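# Carry the crate into the yellow taped bay

## Task

Relocate the crate into the yellow bay so that it rests upright, sits wholly within the tape without overlapping it, and still holds every sheet of paper. Nothing else in the room may be disturbed. The robot must not tip over or finish leaning, and the result has to hold by itself, without the robot propping anything in place.

## Robot and tools

Robot: a Hello Robot Stretch 4 with one arm. It has an omni-wheel base, a lift that slides up a mast, an arm that telescopes forward, a three-joint wrist (yaw, pitch, roll) and a two-finger gripper. It stands about 1.6 m tall, and the base rim reaches at most 0.23 m from the base origin. Loose objects may occasionally get a brief shove from outside.

Frames: the base frame sits on the floor under the base centre, with x forward, y left and z up. The odometry frame is the base frame as it was when the scene began. hand_pose is reported in the base frame and marks a point between the open fingertips; with all wrist joints at 0 its axes match the base axes. The printed value may be somewhat off.

execute_actions(actions, cameras): actions is a list holding exactly one action, or none. An empty list only reports state and images. An action may contain:
- base: exactly one key, and each is a relative move from where the base last measured itself. translate_m drives straight, forward positive, -2 to 2 m. strafe_m slides sideways, left positive, -2 to 2 m. rotate_rad turns in place, counter-clockwise from above positive, -3.2 to 3.2 rad.
- joints: absolute targets keyed by joint name. lift_m is 0 to 1.2 m. arm_m is 0 to 0.55 m of extension. wrist_yaw_rad is -1.134 to 4.276, with 0 pointing forward, positive to the left and 3.14 folded back; above 3.4 the arm may obstruct it. wrist_pitch_rad is -1.117 to 4.259, with 0 level and 1.57 pointing down. wrist_roll_rad is -1.117 to 4.259; 0 keeps the fingers level, and positive turns clockwise as seen from behind. gripper_m is the fingertip gap, -0.038 to 0.141 m; values below 0 press the tips together. Done tolerances: ±0.004 for lift, arm and gripper, ±0.02 for yaw and roll, ±0.05 for pitch. An out-of-range joint target is clamped and the result notes it. Any unknown key or other bad value rejects the whole call, and nothing moves.
- pace: "slow", "default", "fast" or "max" (default if absent). Base speed is 0.1/0.3/0.4/0.6 m/s and turn rate 1/2/3/4 rad/s; with the lift above 0.2 m these drop, to 0.3 m/s and 1 rad/s at 1.2 m.
- contact_limits: {"arm_m": x}, x from 0 (gentlest) to 0.75 (firmest), 0.5 if absent; the arm halts on contact at that force.
- end_of_arm: "enable_torque", sent on its own, revives wrist or gripper motors that shut off; they then hold their current spot.
The motions in one action start together and can finish at different times. Anything you leave out may keep pushing toward an older target without the status showing it. cameras lists which images come back: head_camera, head_left_camera, head_right_camera, wrist_camera or "all"; omitted or null means all, [] means none. An unknown name rejects the call. The "pictures" line gives the image order. If a result reports a stop, the later execute_actions, wait and finished_scene calls in that same reply are skipped.

wait(seconds): 0 to 10 s with no new command; it returns the same report as an empty action list.

zoom_image(camera, region): a closer look at the latest full image of one camera; region is [x0, y0, x1, y1] in pixels from the top-left, at most 504 by 504.

finished_scene(scene): pass the current scene number once the robot has held your last command. It is final, and the result says whether the goal was met and may bring a new task. Replying with no tool call ends everything.

Cameras: head_camera sits atop the mast, facing ahead and downward; turn the base to look around. head_left_camera and head_right_camera are fisheyes beside it that look more steeply down and show the base and arm. wrist_camera looks along the fingers, with the tips near the bottom of its image.

Result lines: base_status and joint_status tell how each commanded motion ended. "done" for the base only means the wheels turned the full amount, slip included. "off_target" means it stopped short and may still be pushing. "contact_stop_at_<key>" means it hit something; that part drops its target, and a lift, arm or wheels may go slack (a lift can sag, a base can drift). "limit_stop_at_tilt" means a lean beyond 6 degrees; lift, arm and wheels go slack and ignore commands until the lean eases. "limit_stop_at_own_body" means self-collision avoidance; you can move away from the body, and it can happen with pitch below -0.2 combined with roll below -0.4 or above 4. "torque_fault" means a wrist or gripper motor maxed out and went limp until enable_torque. Slack parts hold again when next commanded. on_its_own lists uncommanded behaviour; its "held at" is a joint's target, not its position. lidar_m gives 12 distances, one per 30-degree sector, starting straight ahead and going counter-clockwise (4th left, 7th behind, 10th right). "-" means nothing seen or closer than 0.25 m. It covers heights from about 0.15 m to robot height and misses clear objects, thin legs and much behind the robot. wrist_depth_mm is a 7x7 grid of median depths, 100 to 2000 mm, from the top left; "-" means out of range or hidden, and the robot's own body can appear. base_odometry counts wheel turns, with heading from -3.142 to 3.142. If turned_by_wheels and turned_by_imu differ by more than about 0.1 rad, a slip or bump occurred and the heading is off by roughly their difference. base_tilt is in degrees, positive leaning forward or right, with a fixed bias up to about 1.5. motor_effort is percent of maximum, positive toward higher joint values, with the peak in brackets; readings are noisy and biased. For wheel_0, wheel_1 and wheel_2, positive turns the base right. A load carried level pushes wrist pitch effort away from 0.

Gripping: command a gap smaller than the object; a smaller value squeezes harder and pulls the object toward the wrist, while opening pushes it out. Neither the reading nor "done" proves a grasp; a firm squeeze at a command of 0 or above shows in gripper effort. If the tips jam on a surface, raise the lift. To unfold at scene start, send lift_m 0.4 with wrist_yaw_rad 0.

Avoid: turning or driving with over 1 kg held and arm_m above 0.2, especially at fast paces; sustained pushes or pulls, worse when high or with firm contact limits; more than about 2 kg held in a level gripper; drops, slams and hard hits; knocking other items. The simulation keeps running while you compose a reply, and the robot holds its last command meanwhile. Shorter robot motion time is better.

Each tool is called after "Call:" as a command line: name --argument value for each argument, lists and objects as JSON in quotes; but a table of rows of numbers goes row by row, as --pt "numbers of a row", without its own name.

## Session

I'll start by looking at the current state and camera images.

Call:
execute_actions --actions '[]'

Scene clock: 0.00 s.
base_odometry: x=+0.000 y=+0.000 heading=+0.000 (m, m, rad; odometry frame)
turned_by_wheels: +0.000 (rad since the last result)
turned_by_imu: +0.000 (rad since the last result)
base_tilt: forward=-0.1 right=+0.7 (deg)
lidar_m: 0.86 1.63 1.63 1.04 0.72 0.69 0.72 1.93 1.83 1.38 1.44 0.87
base_status: not commanded
joint_positions: lift_m=+0.207 arm_m=-0.001 wrist_yaw_rad=+3.136 wrist_pitch_rad=+0.022 wrist_roll_rad=+0.001 gripper_m=+0.057
joint_status: not commanded
motor_effort: lift_m=+21 arm_m=+0 wrist_yaw_rad=+2 wrist_pitch_rad=-5 wrist_roll_rad=-1 gripper_m=-2 wheel_0=+0 wheel_1=+0 wheel_2=+1 (%)
hand_pose: x=-0.1185 y=+0.0892 z=+0.3788 quat_wxyz=(+0.003, -0.011, +0.001, +1.000) (m; base frame)
wrist_depth_mm: - 142 1863 1708 1537 1366 1229 / - 119 150 1008 878 788 768 / - 118 153 1708 1430 1336 1229 / 121 141 215 1708 1499 1366 1229 / 228 - 1921 1661 1499 1366 1229 / 707 1464 197 1464 196 1308 1205 / 549 917 960 108 960 891 960
pictures: head_camera, head_left_camera, head_right_camera, wrist_camera
Images, in order (width x height): head_camera 420x560, head_left_camera 420x672, head_right_camera 420x672, wrist_camera 616x392.

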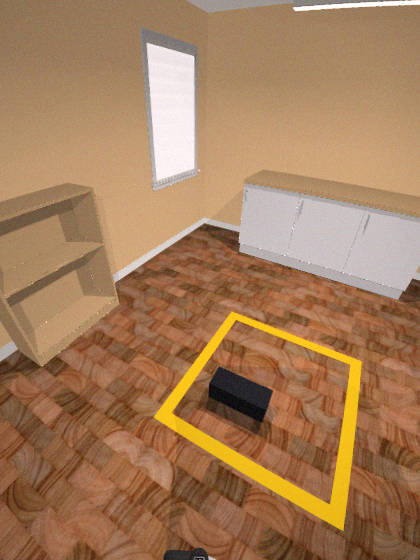

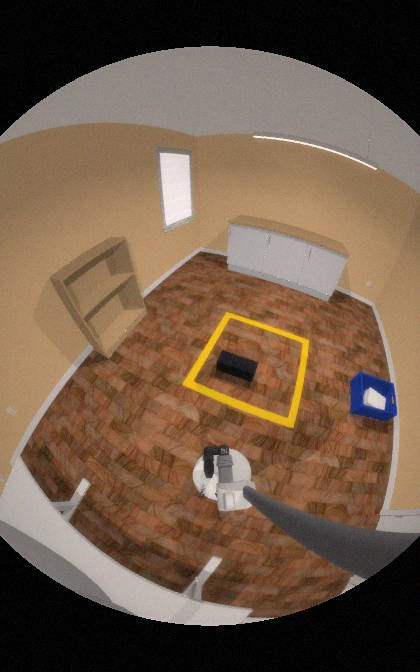

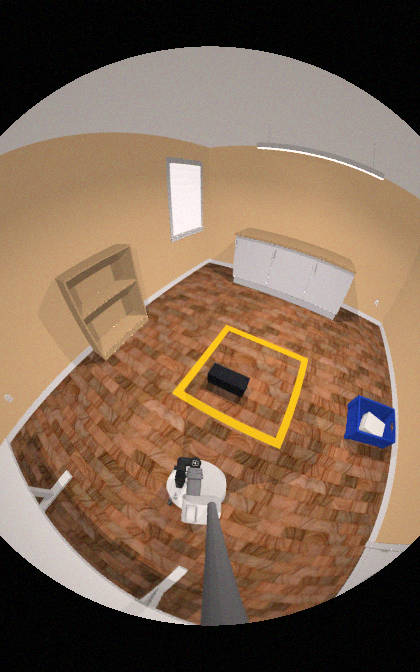

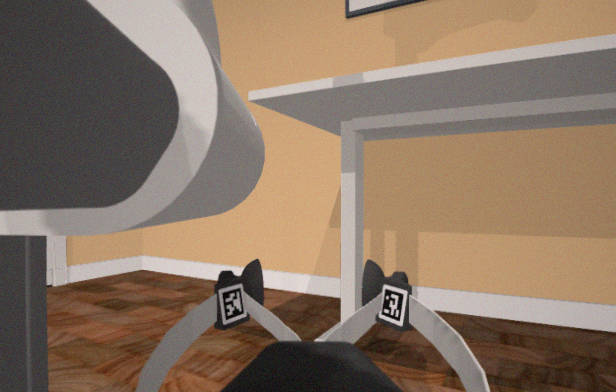

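Call:
zoom_image --camera "head_right_camera" --region '[160, 300, 420, 480]'

Call:
zoom_image --camera "head_camera" --region '[130, 290, 420, 560]'

Region (160, 300, 420, 480) of head_right_camera's 420x672 image, scaled by 1.938, with more detail than that image has; it fills the top 349 rows of this view, and the rest is white.

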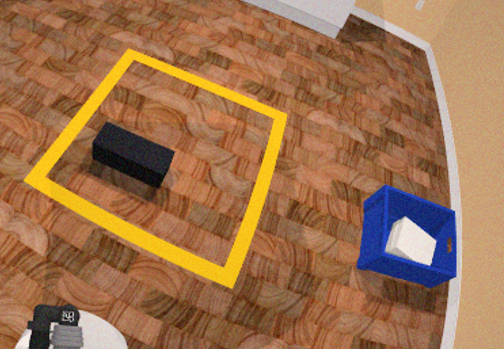

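Region (130, 290, 420, 560) of head_camera's 420x560 image, scaled by 1.738, with more detail than that image has; it fills the top 469 rows of this view, and the rest is white.

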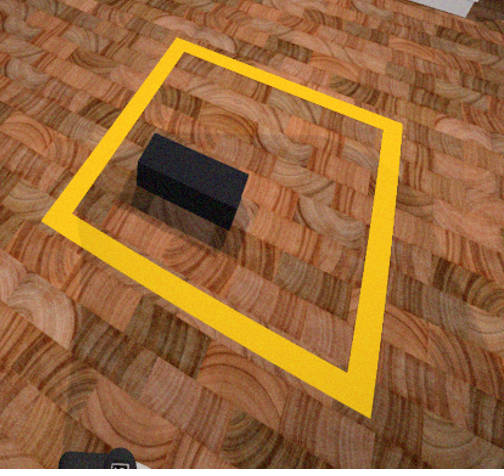

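Call:
execute_actions --actions '[{"base": {"rotate_rad": -1.1}, "joints": {"lift_m": 0.45, "wrist_yaw_rad": 0.0}}]'

Scene clock: 19.20 s.
base_odometry: x=+0.000 y=+0.000 heading=-1.099 (m, m, rad; odometry frame)
turned_by_wheels: -1.099 (rad since the last result)
turned_by_imu: -1.080 (rad since the last result)
base_tilt: forward=-0.1 right=+0.8 (deg)
lidar_m: 1.39 0.87 0.87 1.66 1.64 1.10 0.72 0.67 0.68 1.93 1.83 1.38
base_status: done
joint_positions: lift_m=+0.450 arm_m=-0.001 wrist_yaw_rad=+0.000 wrist_pitch_rad=+0.022 wrist_roll_rad=+0.001 gripper_m=+0.057
joint_status: all done
motor_effort: lift_m=+25(27) arm_m=+0(0) wrist_yaw_rad=+0(4) wrist_pitch_rad=-5(5) wrist_roll_rad=-1(1) gripper_m=-2(2) wheel_0=+2(8) wheel_1=+4(13) wheel_2=+4(11) (%)
hand_pose: x=+0.4579 y=-0.0873 z=+0.6215 quat_wxyz=(+1.000, +0.001, +0.011, +0.000) (m; base frame)
wrist_depth_mm: - - - - - 1756 1430 / - - - - - 1756 1430 / - - - - - 1708 1430 / - - - - - 1661 1397 / - - - - - 1708 1430 / - - 197 - 196 1576 1430 / 1499 1366 1464 108 1160 1366 1397
pictures: head_camera, head_left_camera, head_right_camera, wrist_camera
Images, in order (width x height): head_camera 420x560, head_left_camera 420x672, head_right_camera 420x672, wrist_camera 616x392.

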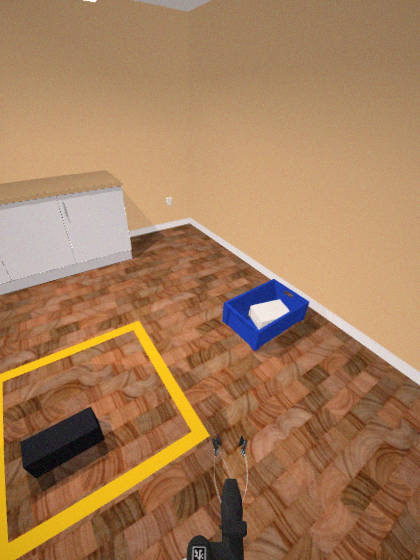

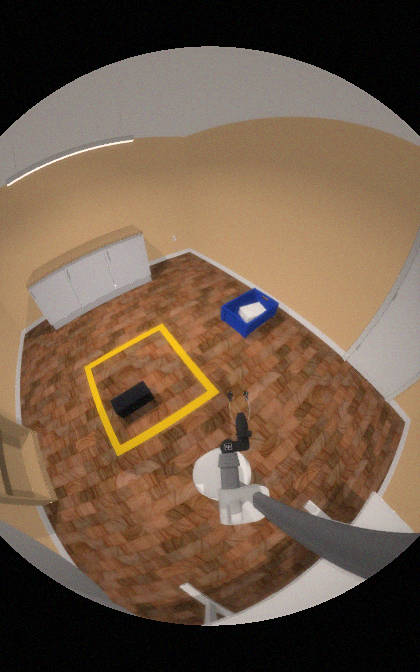

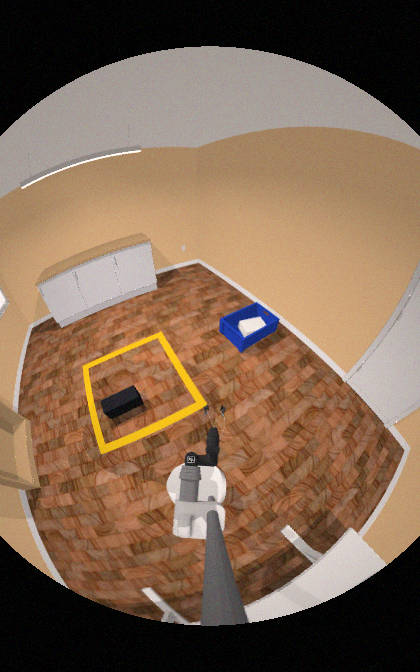

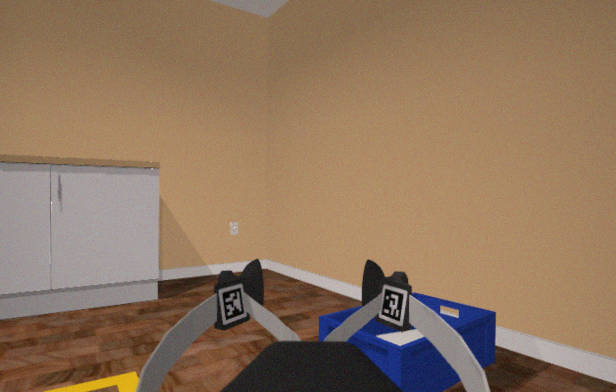

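Call:
zoom_image --camera "head_camera" --region '[200, 260, 340, 370]'

Call:
zoom_image --camera "head_camera" --region '[0, 300, 280, 560]'

Region (200, 260, 340, 370) of head_camera's 420x560 image, scaled by 3.600, with more detail than that image has; it fills the top 396 rows of this view, and the rest is white.

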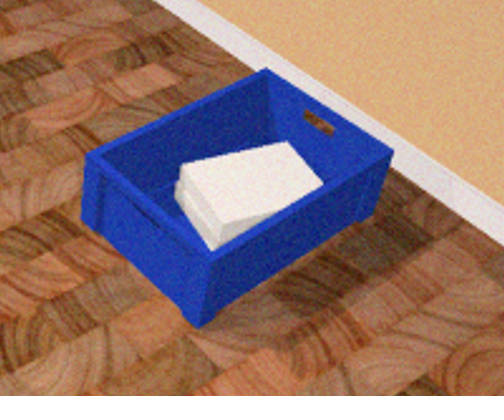

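Region (0, 300, 280, 560) of head_camera's 420x560 image, scaled by 1.800, with more detail than that image has; it fills the top 468 rows of this view, and the rest is white.

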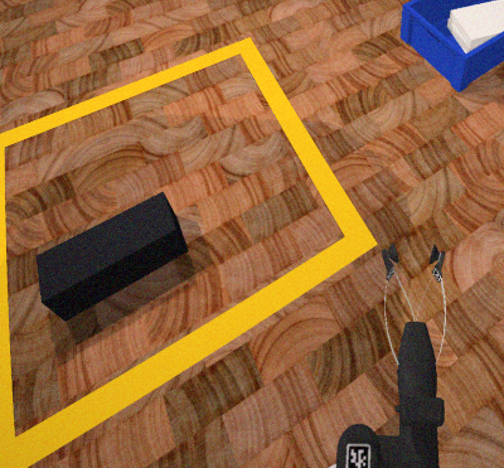

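Call:
execute_actions --actions '[{"base": {"rotate_rad": -0.96}, "joints": {"wrist_roll_rad": 1.571, "lift_m": 0.3}, "pace": "fast"}]' --cameras '["head_camera", "head_left_camera"]'

Call:
execute_actions --actions '[{"base": {"translate_m": 0.40}, "pace": "fast"}]' --cameras '["head_camera", "head_left_camera"]'

Scene clock: 140.67 s.
base_odometry: x=+0.000 y=+0.000 heading=-2.059 (m, m, rad; odometry frame)
turned_by_wheels: -0.959 (rad since the last result)
turned_by_imu: -0.943 (rad since the last result)
base_tilt: forward=-0.1 right=+0.8 (deg)
lidar_m: 1.82 1.38 1.50 0.85 0.88 1.61 1.81 1.02 0.71 0.69 0.73 1.91
base_status: done
joint_positions: lift_m=+0.300 arm_m=-0.001 wrist_yaw_rad=+0.000 wrist_pitch_rad=+0.022 wrist_roll_rad=+1.570 gripper_m=+0.057
joint_status: all done
motor_effort: lift_m=+16(23) arm_m=+0(0) wrist_yaw_rad=+3(1) wrist_pitch_rad=-5(5) wrist_roll_rad=+1(7) gripper_m=-2(4) wheel_0=+1(9) wheel_1=+3(6) wheel_2=+3(14) (%)
hand_pose: x=+0.4578 y=-0.0875 z=+0.4722 quat_wxyz=(+0.707, +0.707, +0.008, -0.008) (m; base frame)
wrist_depth_mm: 1618 1618 1576 1576 1576 991 676 / 1618 1618 1618 1618 1618 991 683 / 1576 1576 1618 1661 1576 991 691 / 1537 1576 1576 1618 1618 960 683 / 1618 1661 1661 1618 1576 976 676 / 1618 1618 199 1618 193 976 676 / 1661 1576 1618 108 1576 854 676
pictures: head_camera, head_left_camera
Images, in order (width x height): head_camera 420x560, head_left_camera 420x672.

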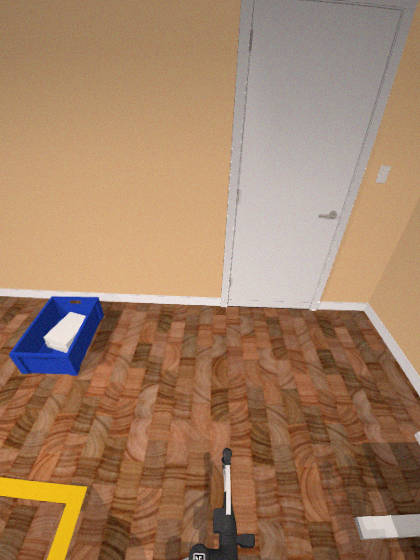

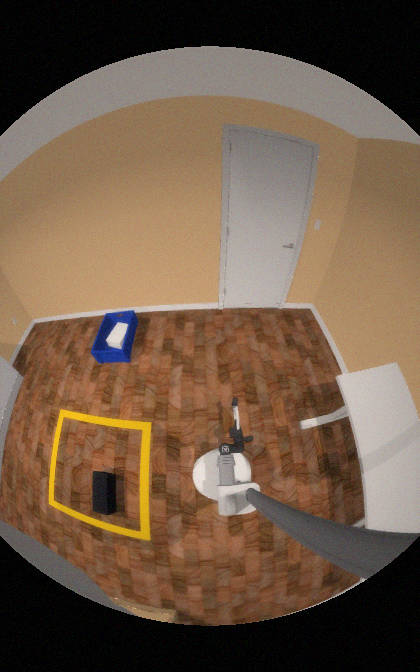

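Scene clock: 142.97 s.
base_odometry: x=-0.187 y=-0.353 heading=-2.059 (m, m, rad; odometry frame)
turned_by_wheels: +0.000 (rad since the last result)
turned_by_imu: -0.001 (rad since the last result)
base_tilt: forward=+0.0 right=+0.8 (deg)
lidar_m: 1.43 1.29 1.10 2.61 0.98 2.05 2.04 1.00 0.73 0.67 1.53 1.50
base_status: done
joint_positions: lift_m=+0.300 arm_m=-0.001 wrist_yaw_rad=+0.000 wrist_pitch_rad=+0.022 wrist_roll_rad=+1.570 gripper_m=+0.057
joint_status: not commanded
motor_effort: lift_m=+16(16) arm_m=+0(0) wrist_yaw_rad=+1(2) wrist_pitch_rad=-5(5) wrist_roll_rad=+1(1) gripper_m=-5(2) wheel_0=+1(9) wheel_1=+3(11) wheel_2=-2(16) (%)
hand_pose: x=+0.4579 y=-0.0874 z=+0.4722 quat_wxyz=(+0.707, +0.707, +0.008, -0.008) (m; base frame)
wrist_depth_mm: 1205 1205 1205 1205 1205 976 683 / 1205 1205 1229 1229 1229 991 676 / 1229 1229 1205 1229 1205 991 683 / 1205 1229 1229 1229 1205 991 676 / 1229 1229 1229 1205 1229 976 683 / 1255 1229 198 1229 193 976 683 / 1229 1229 1229 108 1229 854 676
pictures: head_camera, head_left_camera
Images, in order (width x height): head_camera 420x560, head_left_camera 420x672.

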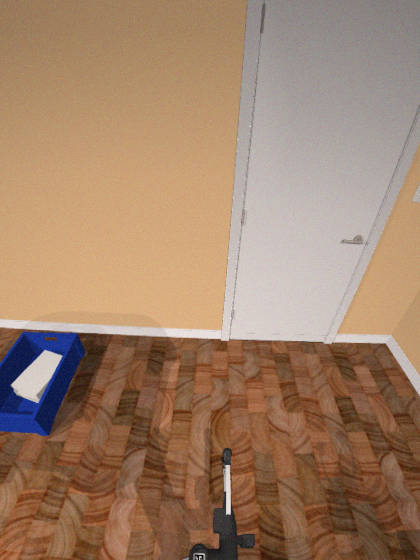

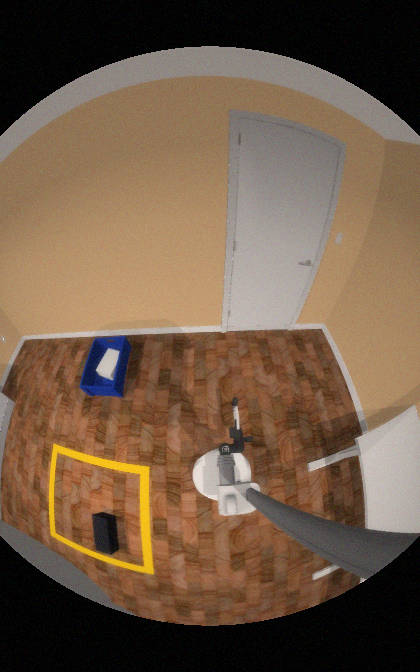

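Call:
execute_actions --actions '[{"base": {"strafe_m": 1.17}, "joints": {"lift_m": 0.05, "arm_m": 0.08}, "pace": "fast"}]'

Scene clock: 165.53 s.
base_odometry: x=+0.846 y=-0.901 heading=-2.058 (m, m, rad; odometry frame)
turned_by_wheels: +0.000 (rad since the last result)
turned_by_imu: -0.002 (rad since the last result)
base_tilt: forward=-0.1 right=+0.7 (deg)
lidar_m: 0.64 1.55 2.09 1.43 1.52 2.32 0.67 0.51 1.95 1.86 2.06 0.69
base_status: done
joint_positions: lift_m=+0.050 arm_m=+0.079 wrist_yaw_rad=+0.000 wrist_pitch_rad=+0.022 wrist_roll_rad=+1.571 gripper_m=+0.057
joint_status: all done
motor_effort: lift_m=+16(18) arm_m=+7(5) wrist_yaw_rad=+1(2) wrist_pitch_rad=-5(5) wrist_roll_rad=+1(1) gripper_m=-2(5) wheel_0=+1(13) wheel_1=+1(15) wheel_2=+0(2) (%)
hand_pose: x=+0.5381 y=-0.0874 z=+0.2223 quat_wxyz=(+0.707, +0.707, +0.008, -0.008) (m; base frame)
wrist_depth_mm: 1182 1160 1182 1160 960 469 332 / 1160 1160 1138 1160 359 357 334 / 1160 1160 1160 1160 370 370 334 / 1160 1160 1160 1160 368 366 336 / 1160 1138 1138 1160 366 366 334 / 1160 1160 198 904 193 362 332 / 1160 1160 1138 108 357 357 329
pictures: head_camera, head_left_camera, head_right_camera, wrist_camera
Images, in order (width x height): head_camera 420x560, head_left_camera 420x672, head_right_camera 420x672, wrist_camera 616x392.

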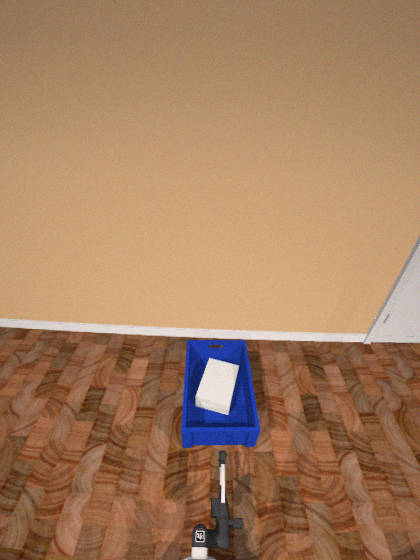

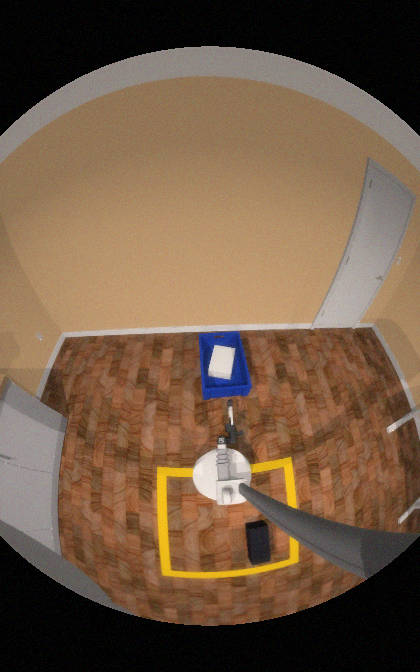

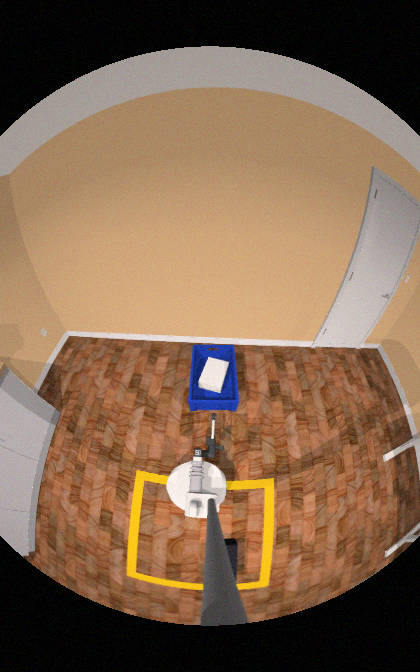

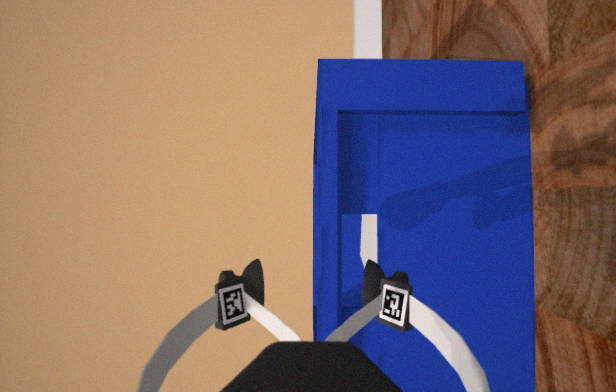

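Call:
zoom_image --camera "wrist_camera" --region '[200, 170, 460, 392]'

Call:
zoom_image --camera "head_camera" --region '[140, 320, 300, 560]'

Region (200, 170, 460, 392) of wrist_camera's 616x392 image, scaled by 1.938; it fills the top 430 rows of this view, and the rest is white.

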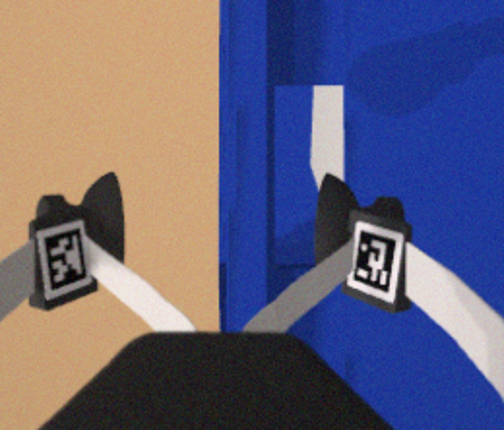

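Region (140, 320, 300, 560) of head_camera's 420x560 image, scaled by 2.100, with more detail than that image has.

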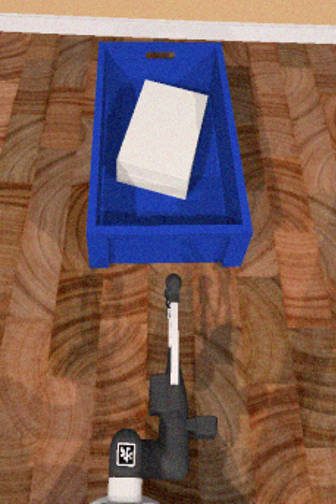

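Call:
execute_actions --actions '[{"base": {"rotate_rad": -0.19}, "joints": {"wrist_yaw_rad": 0.2, "lift_m": 0.035, "gripper_m": 0.04}}]' --cameras '[]'

Call:
execute_actions --actions '[{"base": {"strafe_m": 0.087}, "joints": {"arm_m": 0.16}}]'

Scene clock: 281.60 s.
base_odometry: x=+0.846 y=-0.901 heading=-2.247 (m, m, rad; odometry frame)
turned_by_wheels: -0.189 (rad since the last result)
turned_by_imu: -0.187 (rad since the last result)
base_tilt: forward=-0.1 right=+0.7 (deg)
lidar_m: 0.64 0.64 1.81 1.43 1.46 1.82 1.97 0.49 2.09 1.87 2.56 1.63
base_status: done
joint_positions: lift_m=+0.035 arm_m=+0.079 wrist_yaw_rad=+0.200 wrist_pitch_rad=+0.022 wrist_roll_rad=+1.571 gripper_m=+0.040
joint_status: all done
motor_effort: lift_m=+16(17) arm_m=+6(6) wrist_yaw_rad=+2(7) wrist_pitch_rad=-5(5) wrist_roll_rad=+1(1) gripper_m=-1(5) wheel_0=+3(10) wheel_1=+5(12) wheel_2=+6(11) (%)
hand_pose: x=+0.5498 y=-0.0284 z=+0.2073 quat_wxyz=(+0.704, +0.703, +0.078, +0.063) (m; base frame)
wrist_depth_mm: 1160 1182 1160 1138 904 436 310 / 1160 1160 1160 1160 778 410 312 / 1160 1160 1160 357 357 359 312 / 1160 1160 1160 373 375 370 312 / 1160 1138 1160 370 370 368 312 / 1182 1160 196 351 191 366 310 / 1160 1160 1182 108 366 364 307
pictures: none
No camera images: the call's "cameras" was empty. Leave "cameras" out to get every camera's image.

Scene clock: 282.97 s.
base_odometry: x=+0.914 y=-0.956 heading=-2.247 (m, m, rad; odometry frame)
turned_by_wheels: +0.000 (rad since the last result)
turned_by_imu: +0.000 (rad since the last result)
base_tilt: forward=+0.0 right=+0.8 (deg)
lidar_m: 0.62 1.46 1.78 1.35 1.37 1.70 1.99 0.54 0.60 1.93 2.47 0.71
base_status: done
joint_positions: lift_m=+0.035 arm_m=+0.159 wrist_yaw_rad=+0.200 wrist_pitch_rad=+0.022 wrist_roll_rad=+1.571 gripper_m=+0.040
joint_status: all done
motor_effort: lift_m=+16(16) arm_m=+7(5) wrist_yaw_rad=+2(2) wrist_pitch_rad=-5(5) wrist_roll_rad=+1(1) gripper_m=-5(4) wheel_0=-3(9) wheel_1=+3(13) wheel_2=+0(6) (%)
hand_pose: x=+0.6298 y=-0.0283 z=+0.2073 quat_wxyz=(+0.704, +0.703, +0.078, +0.063) (m; base frame)
wrist_depth_mm: 1078 1060 1078 265 265 265 264 / 1078 1078 1042 281 279 279 279 / 1078 1078 1078 278 278 277 277 / 1078 1078 1060 842 276 276 274 / 1078 1060 1078 820 273 274 273 / 1078 1060 197 257 192 272 272 / 1060 1060 1060 108 270 270 270
pictures: head_camera, head_left_camera, head_right_camera, wrist_camera
Images, in order (width x height): head_camera 420x560, head_left_camera 420x672, head_right_camera 420x672, wrist_camera 616x392.

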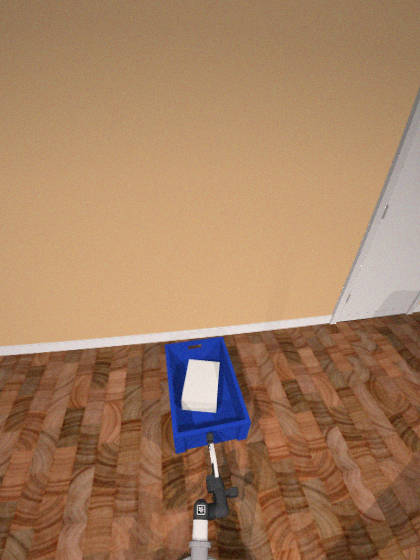

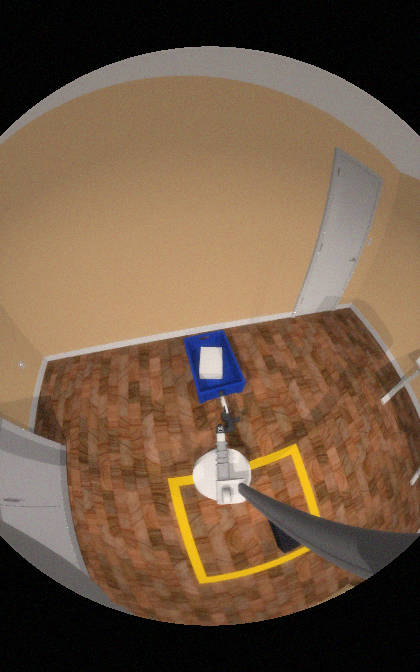

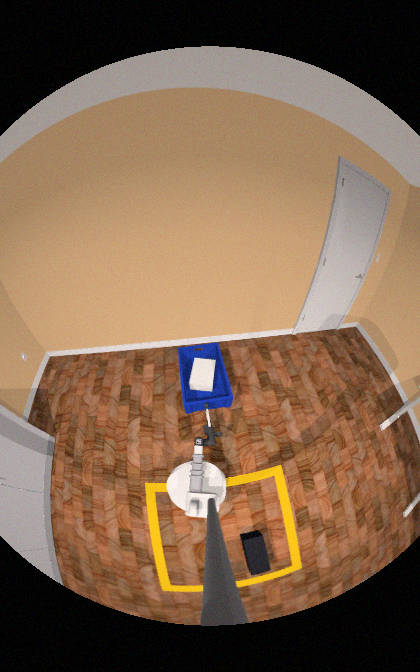

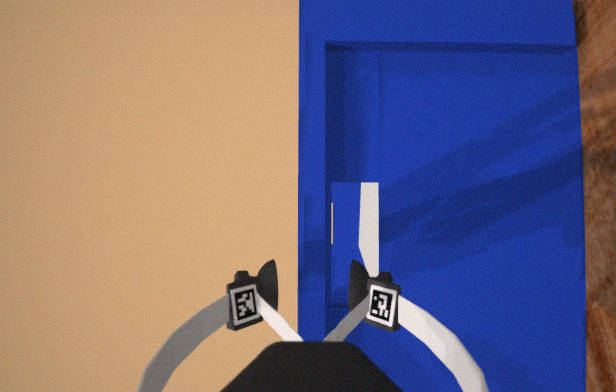

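Call:
execute_actions --actions '[{"joints": {"arm_m": 0.235, "gripper_m": 0.036}, "contact_limits": {"arm_m": 0.15}, "pace": "slow"}]' --cameras '["head_camera", "wrist_camera"]'

Scene clock: 305.20 s.
base_odometry: x=+0.914 y=-0.956 heading=-2.247 (m, m, rad; odometry frame)
turned_by_wheels: +0.000 (rad since the last result)
turned_by_imu: -0.002 (rad since the last result)
base_tilt: forward=-0.1 right=+0.8 (deg)
lidar_m: 0.62 1.45 1.78 1.36 1.35 1.70 1.99 0.54 0.62 1.94 2.46 0.72
base_status: not commanded
joint_positions: lift_m=+0.035 arm_m=+0.234 wrist_yaw_rad=+0.200 wrist_pitch_rad=+0.022 wrist_roll_rad=+1.571 gripper_m=+0.036
joint_status: all done
motor_effort: lift_m=+16(16) arm_m=+7(3) wrist_yaw_rad=+1(1) wrist_pitch_rad=-5(5) wrist_roll_rad=+1(1) gripper_m=-6(4) wheel_0=-2(2) wheel_1=+3(3) wheel_2=+0(0) (%)
contact_limits: arm_m 0.15
hand_pose: x=+0.7047 y=-0.0284 z=+0.2073 quat_wxyz=(+0.704, +0.703, +0.078, +0.063) (m; base frame)
wrist_depth_mm: 991 991 976 201 207 206 206 / 1008 1008 991 206 207 206 206 / 1008 991 1008 205 205 204 204 / 1008 1008 1008 204 204 203 203 / 1025 976 1008 202 442 202 201 / 1008 991 196 184 191 200 200 / 1008 976 991 108 199 198 199
pictures: head_camera, wrist_camera
Images, in order (width x height): head_camera 420x560, wrist_camera 616x392.

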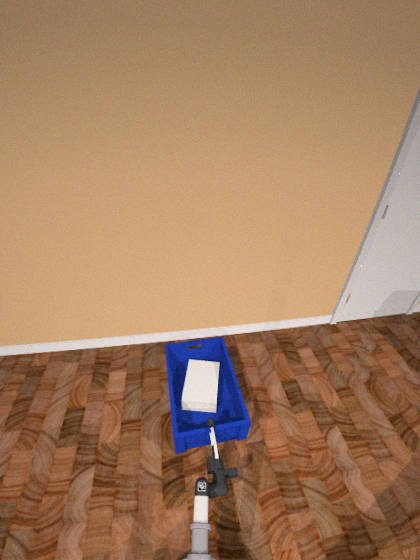

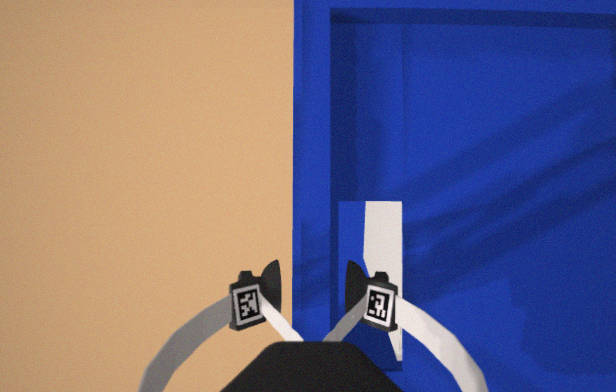

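Call:
execute_actions --actions '[{"joints": {"arm_m": 0.258}, "contact_limits": {"arm_m": 0.1}, "pace": "slow"}]' --cameras '["head_camera", "wrist_camera"]'

Scene clock: 313.67 s.
base_odometry: x=+0.914 y=-0.956 heading=-2.247 (m, m, rad; odometry frame)
turned_by_wheels: +0.000 (rad since the last result)
turned_by_imu: -0.001 (rad since the last result)
base_tilt: forward=-0.1 right=+0.8 (deg)
lidar_m: 0.63 1.46 1.79 1.36 1.36 1.70 2.01 0.54 0.57 1.95 2.48 0.72
base_status: not commanded
joint_positions: lift_m=+0.035 arm_m=+0.257 wrist_yaw_rad=+0.200 wrist_pitch_rad=+0.022 wrist_roll_rad=+1.571 gripper_m=+0.036
joint_status: all done
motor_effort: lift_m=+16(16) arm_m=+7(5) wrist_yaw_rad=+1(2) wrist_pitch_rad=-5(5) wrist_roll_rad=+1(1) gripper_m=-5(4) wheel_0=-2(2) wheel_1=+3(3) wheel_2=+0(0) (%)
contact_limits: arm_m 0.1
hand_pose: x=+0.7277 y=-0.0284 z=+0.2073 quat_wxyz=(+0.704, +0.703, +0.078, +0.063) (m; base frame)
wrist_depth_mm: 976 976 976 184 185 184 184 / 991 976 976 183 183 183 183 / 976 976 976 182 182 182 182 / 991 976 976 181 181 180 181 / 991 960 976 179 439 179 179 / 976 976 196 163 185 178 177 / 976 991 991 108 402 176 177
pictures: head_camera, wrist_camera
Images, in order (width x height): head_camera 420x560, wrist_camera 616x392.

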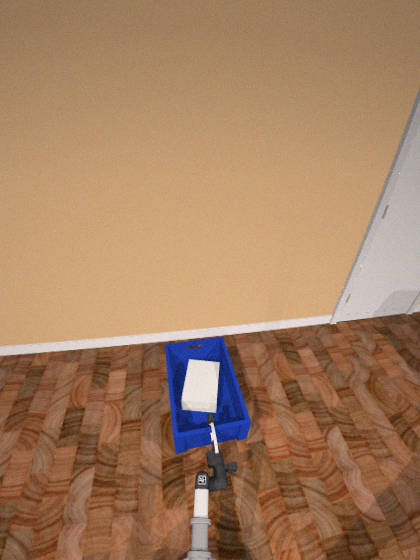

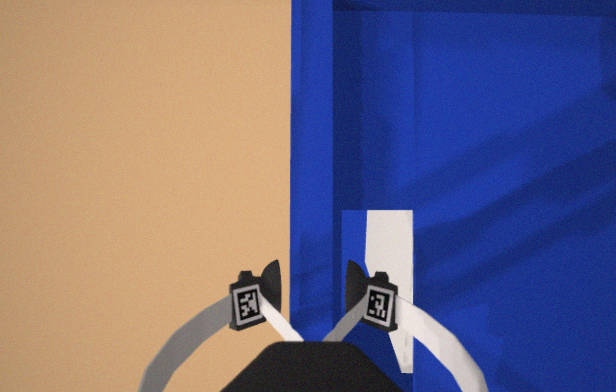

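Call:
execute_actions --actions '[{"joints": {"arm_m": 0.268, "gripper_m": 0.0}, "contact_limits": {"arm_m": 0.1}, "pace": "slow"}]' --cameras '["head_camera", "wrist_camera"]'

Scene clock: 319.50 s.
base_odometry: x=+0.914 y=-0.956 heading=-2.247 (m, m, rad; odometry frame)
turned_by_wheels: +0.000 (rad since the last result)
turned_by_imu: -0.001 (rad since the last result)
base_tilt: forward=-0.1 right=+0.8 (deg)
lidar_m: 0.62 1.47 1.79 1.35 1.34 1.71 2.00 0.52 0.58 1.94 2.44 0.71
base_status: not commanded
joint_positions: lift_m=+0.035 arm_m=+0.267 wrist_yaw_rad=+0.200 wrist_pitch_rad=+0.022 wrist_roll_rad=+1.571 gripper_m=+0.000
joint_status: all done
motor_effort: lift_m=+16(16) arm_m=+7(5) wrist_yaw_rad=+2(2) wrist_pitch_rad=-4(5) wrist_roll_rad=+1(1) gripper_m=-6(8) wheel_0=-3(2) wheel_1=+3(3) wheel_2=+0(0) (%)
contact_limits: arm_m 0.1
hand_pose: x=+0.7378 y=-0.0284 z=+0.2073 quat_wxyz=(+0.704, +0.703, +0.078, +0.063) (m; base frame)
wrist_depth_mm: 976 976 976 159 175 175 174 / 976 960 960 157 174 173 173 / 976 960 960 156 173 172 172 / 960 960 960 155 171 171 171 / 976 976 960 154 442 170 169 / 976 960 188 153 181 168 168 / 976 960 976 108 392 167 167
pictures: head_camera, wrist_camera
Images, in order (width x height): head_camera 420x560, wrist_camera 616x392.

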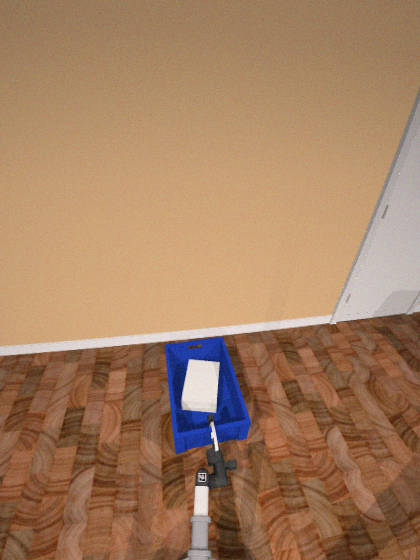

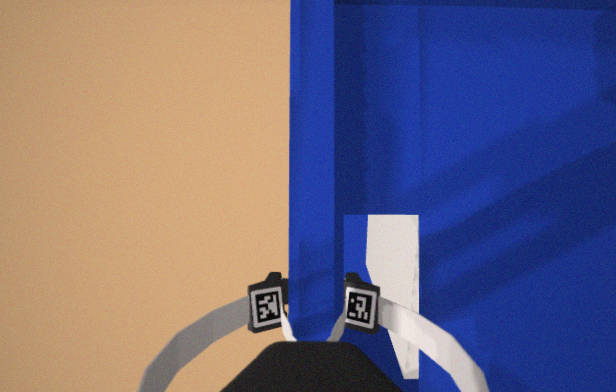

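Call:
execute_actions --actions '[{"joints": {"gripper_m": -0.03}}]' --cameras '["wrist_camera"]'

Call:
execute_actions --actions '[{"base": {"translate_m": -0.08}, "pace": "slow"}]' --cameras '["head_camera", "wrist_camera"]'

Scene clock: 327.23 s.
base_odometry: x=+0.914 y=-0.956 heading=-2.247 (m, m, rad; odometry frame)
turned_by_wheels: +0.000 (rad since the last result)
turned_by_imu: -0.001 (rad since the last result)
base_tilt: forward=-0.1 right=+0.8 (deg)
lidar_m: 0.61 1.45 1.79 1.35 1.38 1.71 2.00 0.52 0.63 1.94 2.45 0.70
base_status: not commanded
joint_positions: lift_m=+0.035 arm_m=+0.267 wrist_yaw_rad=+0.200 wrist_pitch_rad=+0.022 wrist_roll_rad=+1.571 gripper_m=-0.030
joint_status: all done
motor_effort: lift_m=+16(16) arm_m=+6(7) wrist_yaw_rad=+2(2) wrist_pitch_rad=-5(5) wrist_roll_rad=+1(1) gripper_m=-14(16) wheel_0=-3(3) wheel_1=+3(3) wheel_2=+0(0) (%)
hand_pose: x=+0.7378 y=-0.0284 z=+0.2073 quat_wxyz=(+0.704, +0.703, +0.078, +0.063) (m; base frame)
wrist_depth_mm: 960 960 960 158 175 174 174 / 976 960 976 157 174 174 173 / 976 976 960 156 173 172 172 / 976 960 960 155 171 171 171 / 976 960 976 154 439 170 169 / 960 976 186 153 178 168 168 / 976 960 960 108 389 167 167
pictures: wrist_camera
Images, in order (width x height): wrist_camera 616x392.

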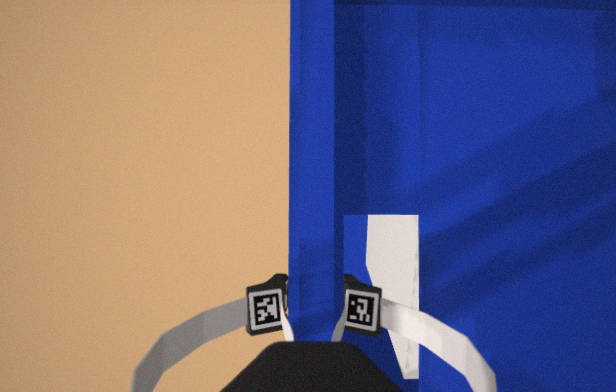

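Scene clock: 329.30 s.
base_odometry: x=+0.964 y=-0.894 heading=-2.247 (m, m, rad; odometry frame)
turned_by_wheels: +0.000 (rad since the last result)
turned_by_imu: +0.000 (rad since the last result)
base_tilt: forward=-0.1 right=+0.8 (deg)
lidar_m: 0.65 1.53 1.87 1.34 1.36 1.68 1.93 0.46 0.49 1.96 2.69 0.73
base_status: done
joint_positions: lift_m=+0.035 arm_m=+0.268 wrist_yaw_rad=+0.205 wrist_pitch_rad=+0.023 wrist_roll_rad=+1.571 gripper_m=-0.030
joint_status: not commanded
motor_effort: lift_m=+16(16) arm_m=+0(6) wrist_yaw_rad=-11(11) wrist_pitch_rad=-7(8) wrist_roll_rad=+1(1) gripper_m=-21(22) wheel_0=-5(7) wheel_1=-8(13) wheel_2=+14(17) (%)
hand_pose: x=+0.7390 y=-0.0270 z=+0.2070 quat_wxyz=(+0.704, +0.702, +0.080, +0.064) (m; base frame)
wrist_depth_mm: 1042 1042 1042 195 195 195 195 / 1060 1025 1025 196 195 195 195 / 1042 1060 1008 195 195 194 194 / 1042 1042 1025 194 195 195 194 / 1042 1042 1042 194 442 194 194 / 1042 1025 186 182 183 193 193 / 1060 1060 1042 108 193 194 193
pictures: head_camera, wrist_camera
Images, in order (width x height): head_camera 420x560, wrist_camera 616x392.

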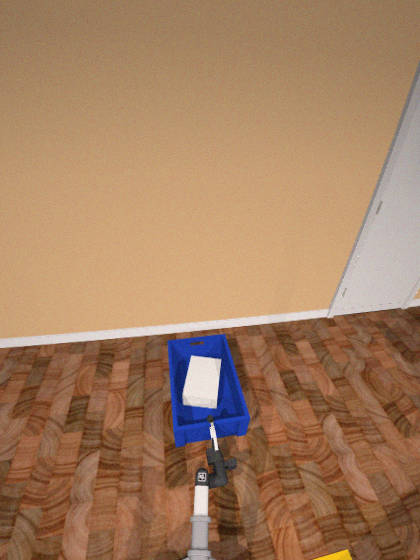

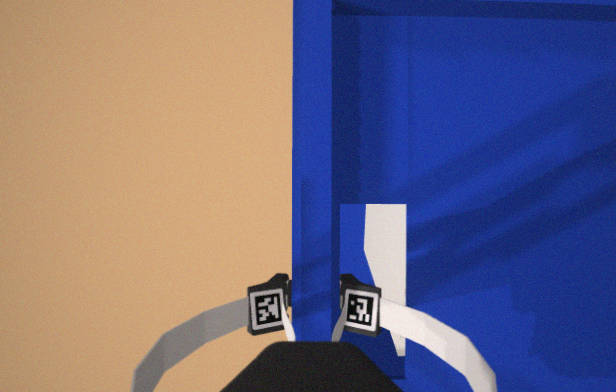

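Call:
execute_actions --actions '[{"base": {"translate_m": -0.15}, "joints": {"gripper_m": -0.038}, "pace": "slow"}]' --cameras '["head_camera", "head_right_camera", "wrist_camera"]'

Scene clock: 339.90 s.
base_odometry: x=+1.057 y=-0.777 heading=-2.247 (m, m, rad; odometry frame)
turned_by_wheels: +0.000 (rad since the last result)
turned_by_imu: -0.001 (rad since the last result)
base_tilt: forward=-0.1 right=+0.7 (deg)
lidar_m: 0.66 1.68 2.06 1.32 1.34 1.67 1.77 0.53 0.39 1.98 2.01 0.75
base_status: done
joint_positions: lift_m=+0.035 arm_m=+0.268 wrist_yaw_rad=+0.204 wrist_pitch_rad=+0.023 wrist_roll_rad=+1.571 gripper_m=-0.038
joint_status: all done
motor_effort: lift_m=+16(16) arm_m=+0(0) wrist_yaw_rad=-10(12) wrist_pitch_rad=-7(7) wrist_roll_rad=+1(1) gripper_m=-21(24) wheel_0=-5(6) wheel_1=-7(8) wheel_2=+12(17) (%)
hand_pose: x=+0.7390 y=-0.0272 z=+0.2070 quat_wxyz=(+0.704, +0.702, +0.080, +0.064) (m; base frame)
wrist_depth_mm: 1160 1182 1205 186 186 186 186 / 1182 1138 1182 187 188 187 187 / 1182 1182 1205 189 189 189 188 / 1160 1182 1205 190 190 190 189 / 1182 1182 1205 191 442 191 190 / 1182 1182 181 176 181 191 192 / 1160 1182 1182 108 194 193 193
pictures: head_camera, head_right_camera, wrist_camera
Images, in order (width x height): head_camera 420x560, head_right_camera 420x672, wrist_camera 616x392.

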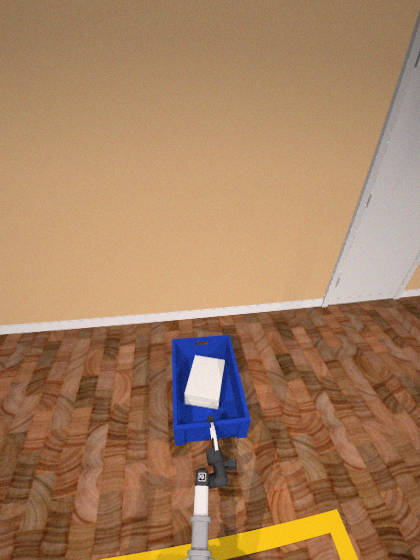

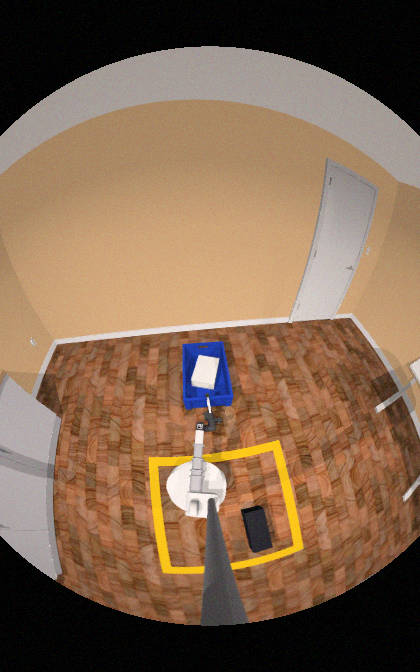

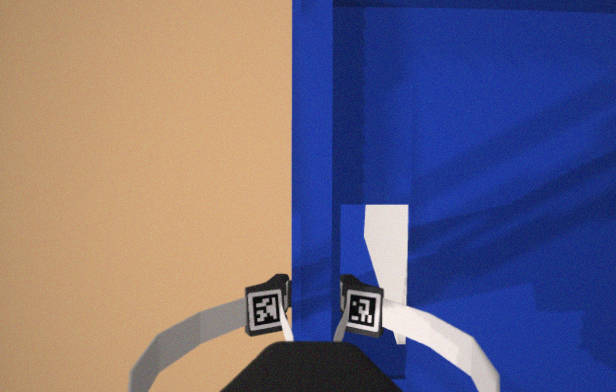

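Call:
execute_actions --actions '[{"base": {"translate_m": -0.85}}]'

Scene clock: 358.77 s.
base_odometry: x=+1.589 y=-0.115 heading=-2.247 (m, m, rad; odometry frame)
turned_by_wheels: +0.000 (rad since the last result)
turned_by_imu: +0.002 (rad since the last result)
base_tilt: forward=+0.0 right=+0.8 (deg)
lidar_m: 0.67 2.51 1.30 1.18 1.19 1.36 1.23 0.95 1.13 2.14 0.50 0.52
base_status: done
joint_positions: lift_m=+0.035 arm_m=+0.268 wrist_yaw_rad=+0.202 wrist_pitch_rad=+0.023 wrist_roll_rad=+1.571 gripper_m=-0.038
joint_status: not commanded
motor_effort: lift_m=+17(17) arm_m=+0(0) wrist_yaw_rad=-5(11) wrist_pitch_rad=-7(7) wrist_roll_rad=+1(1) gripper_m=-21(22) wheel_0=-4(9) wheel_1=-7(15) wheel_2=+10(21) (%)
hand_pose: x=+0.7389 y=-0.0277 z=+0.2070 quat_wxyz=(+0.704, +0.703, +0.079, +0.063) (m; base frame)
wrist_depth_mm: - - - 158 172 172 172 / - - - 161 176 176 176 / - - - 165 180 179 179 / - - - 183 184 183 183 / - - - 187 442 187 187 / - - 181 176 181 192 191 / - - - 108 198 195 195
pictures: head_camera, head_left_camera, head_right_camera, wrist_camera
Images, in order (width x height): head_camera 420x560, head_left_camera 420x672, head_right_camera 420x672, wrist_camera 616x392.

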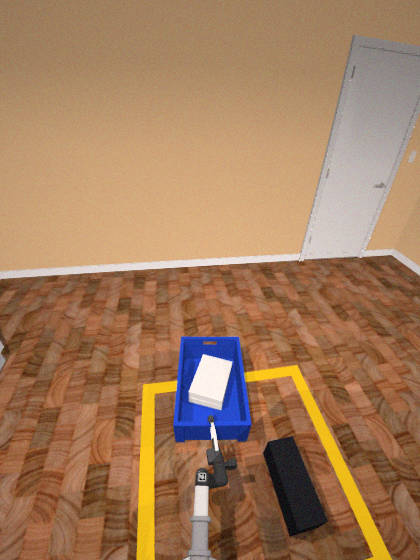

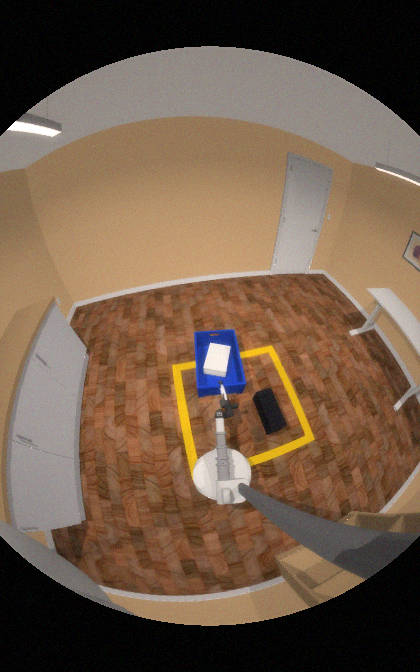

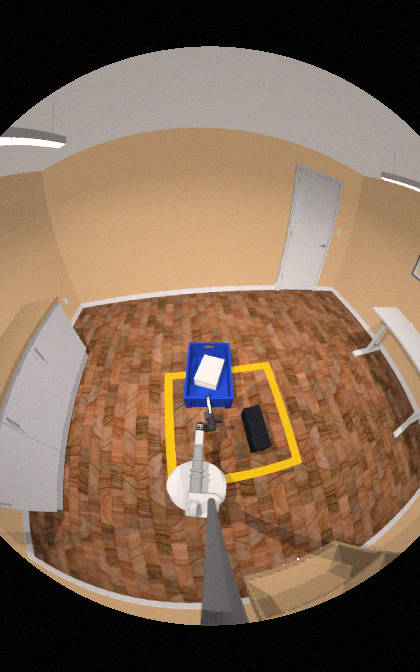

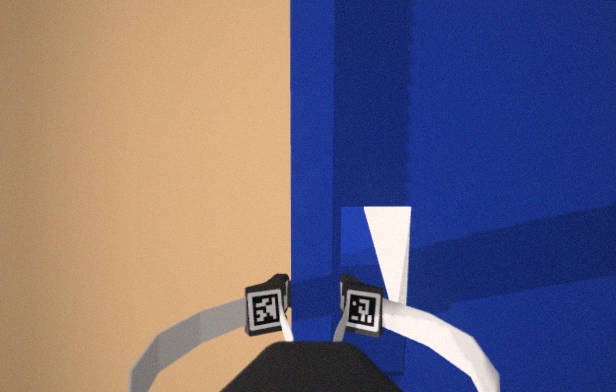

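Call:
zoom_image --camera "head_camera" --region '[110, 320, 350, 560]'

Region (110, 320, 350, 560) of head_camera's 420x560 image, scaled by 2.100, with more detail than that image has.

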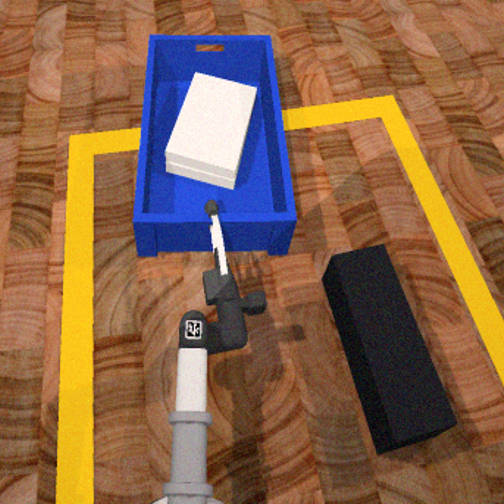

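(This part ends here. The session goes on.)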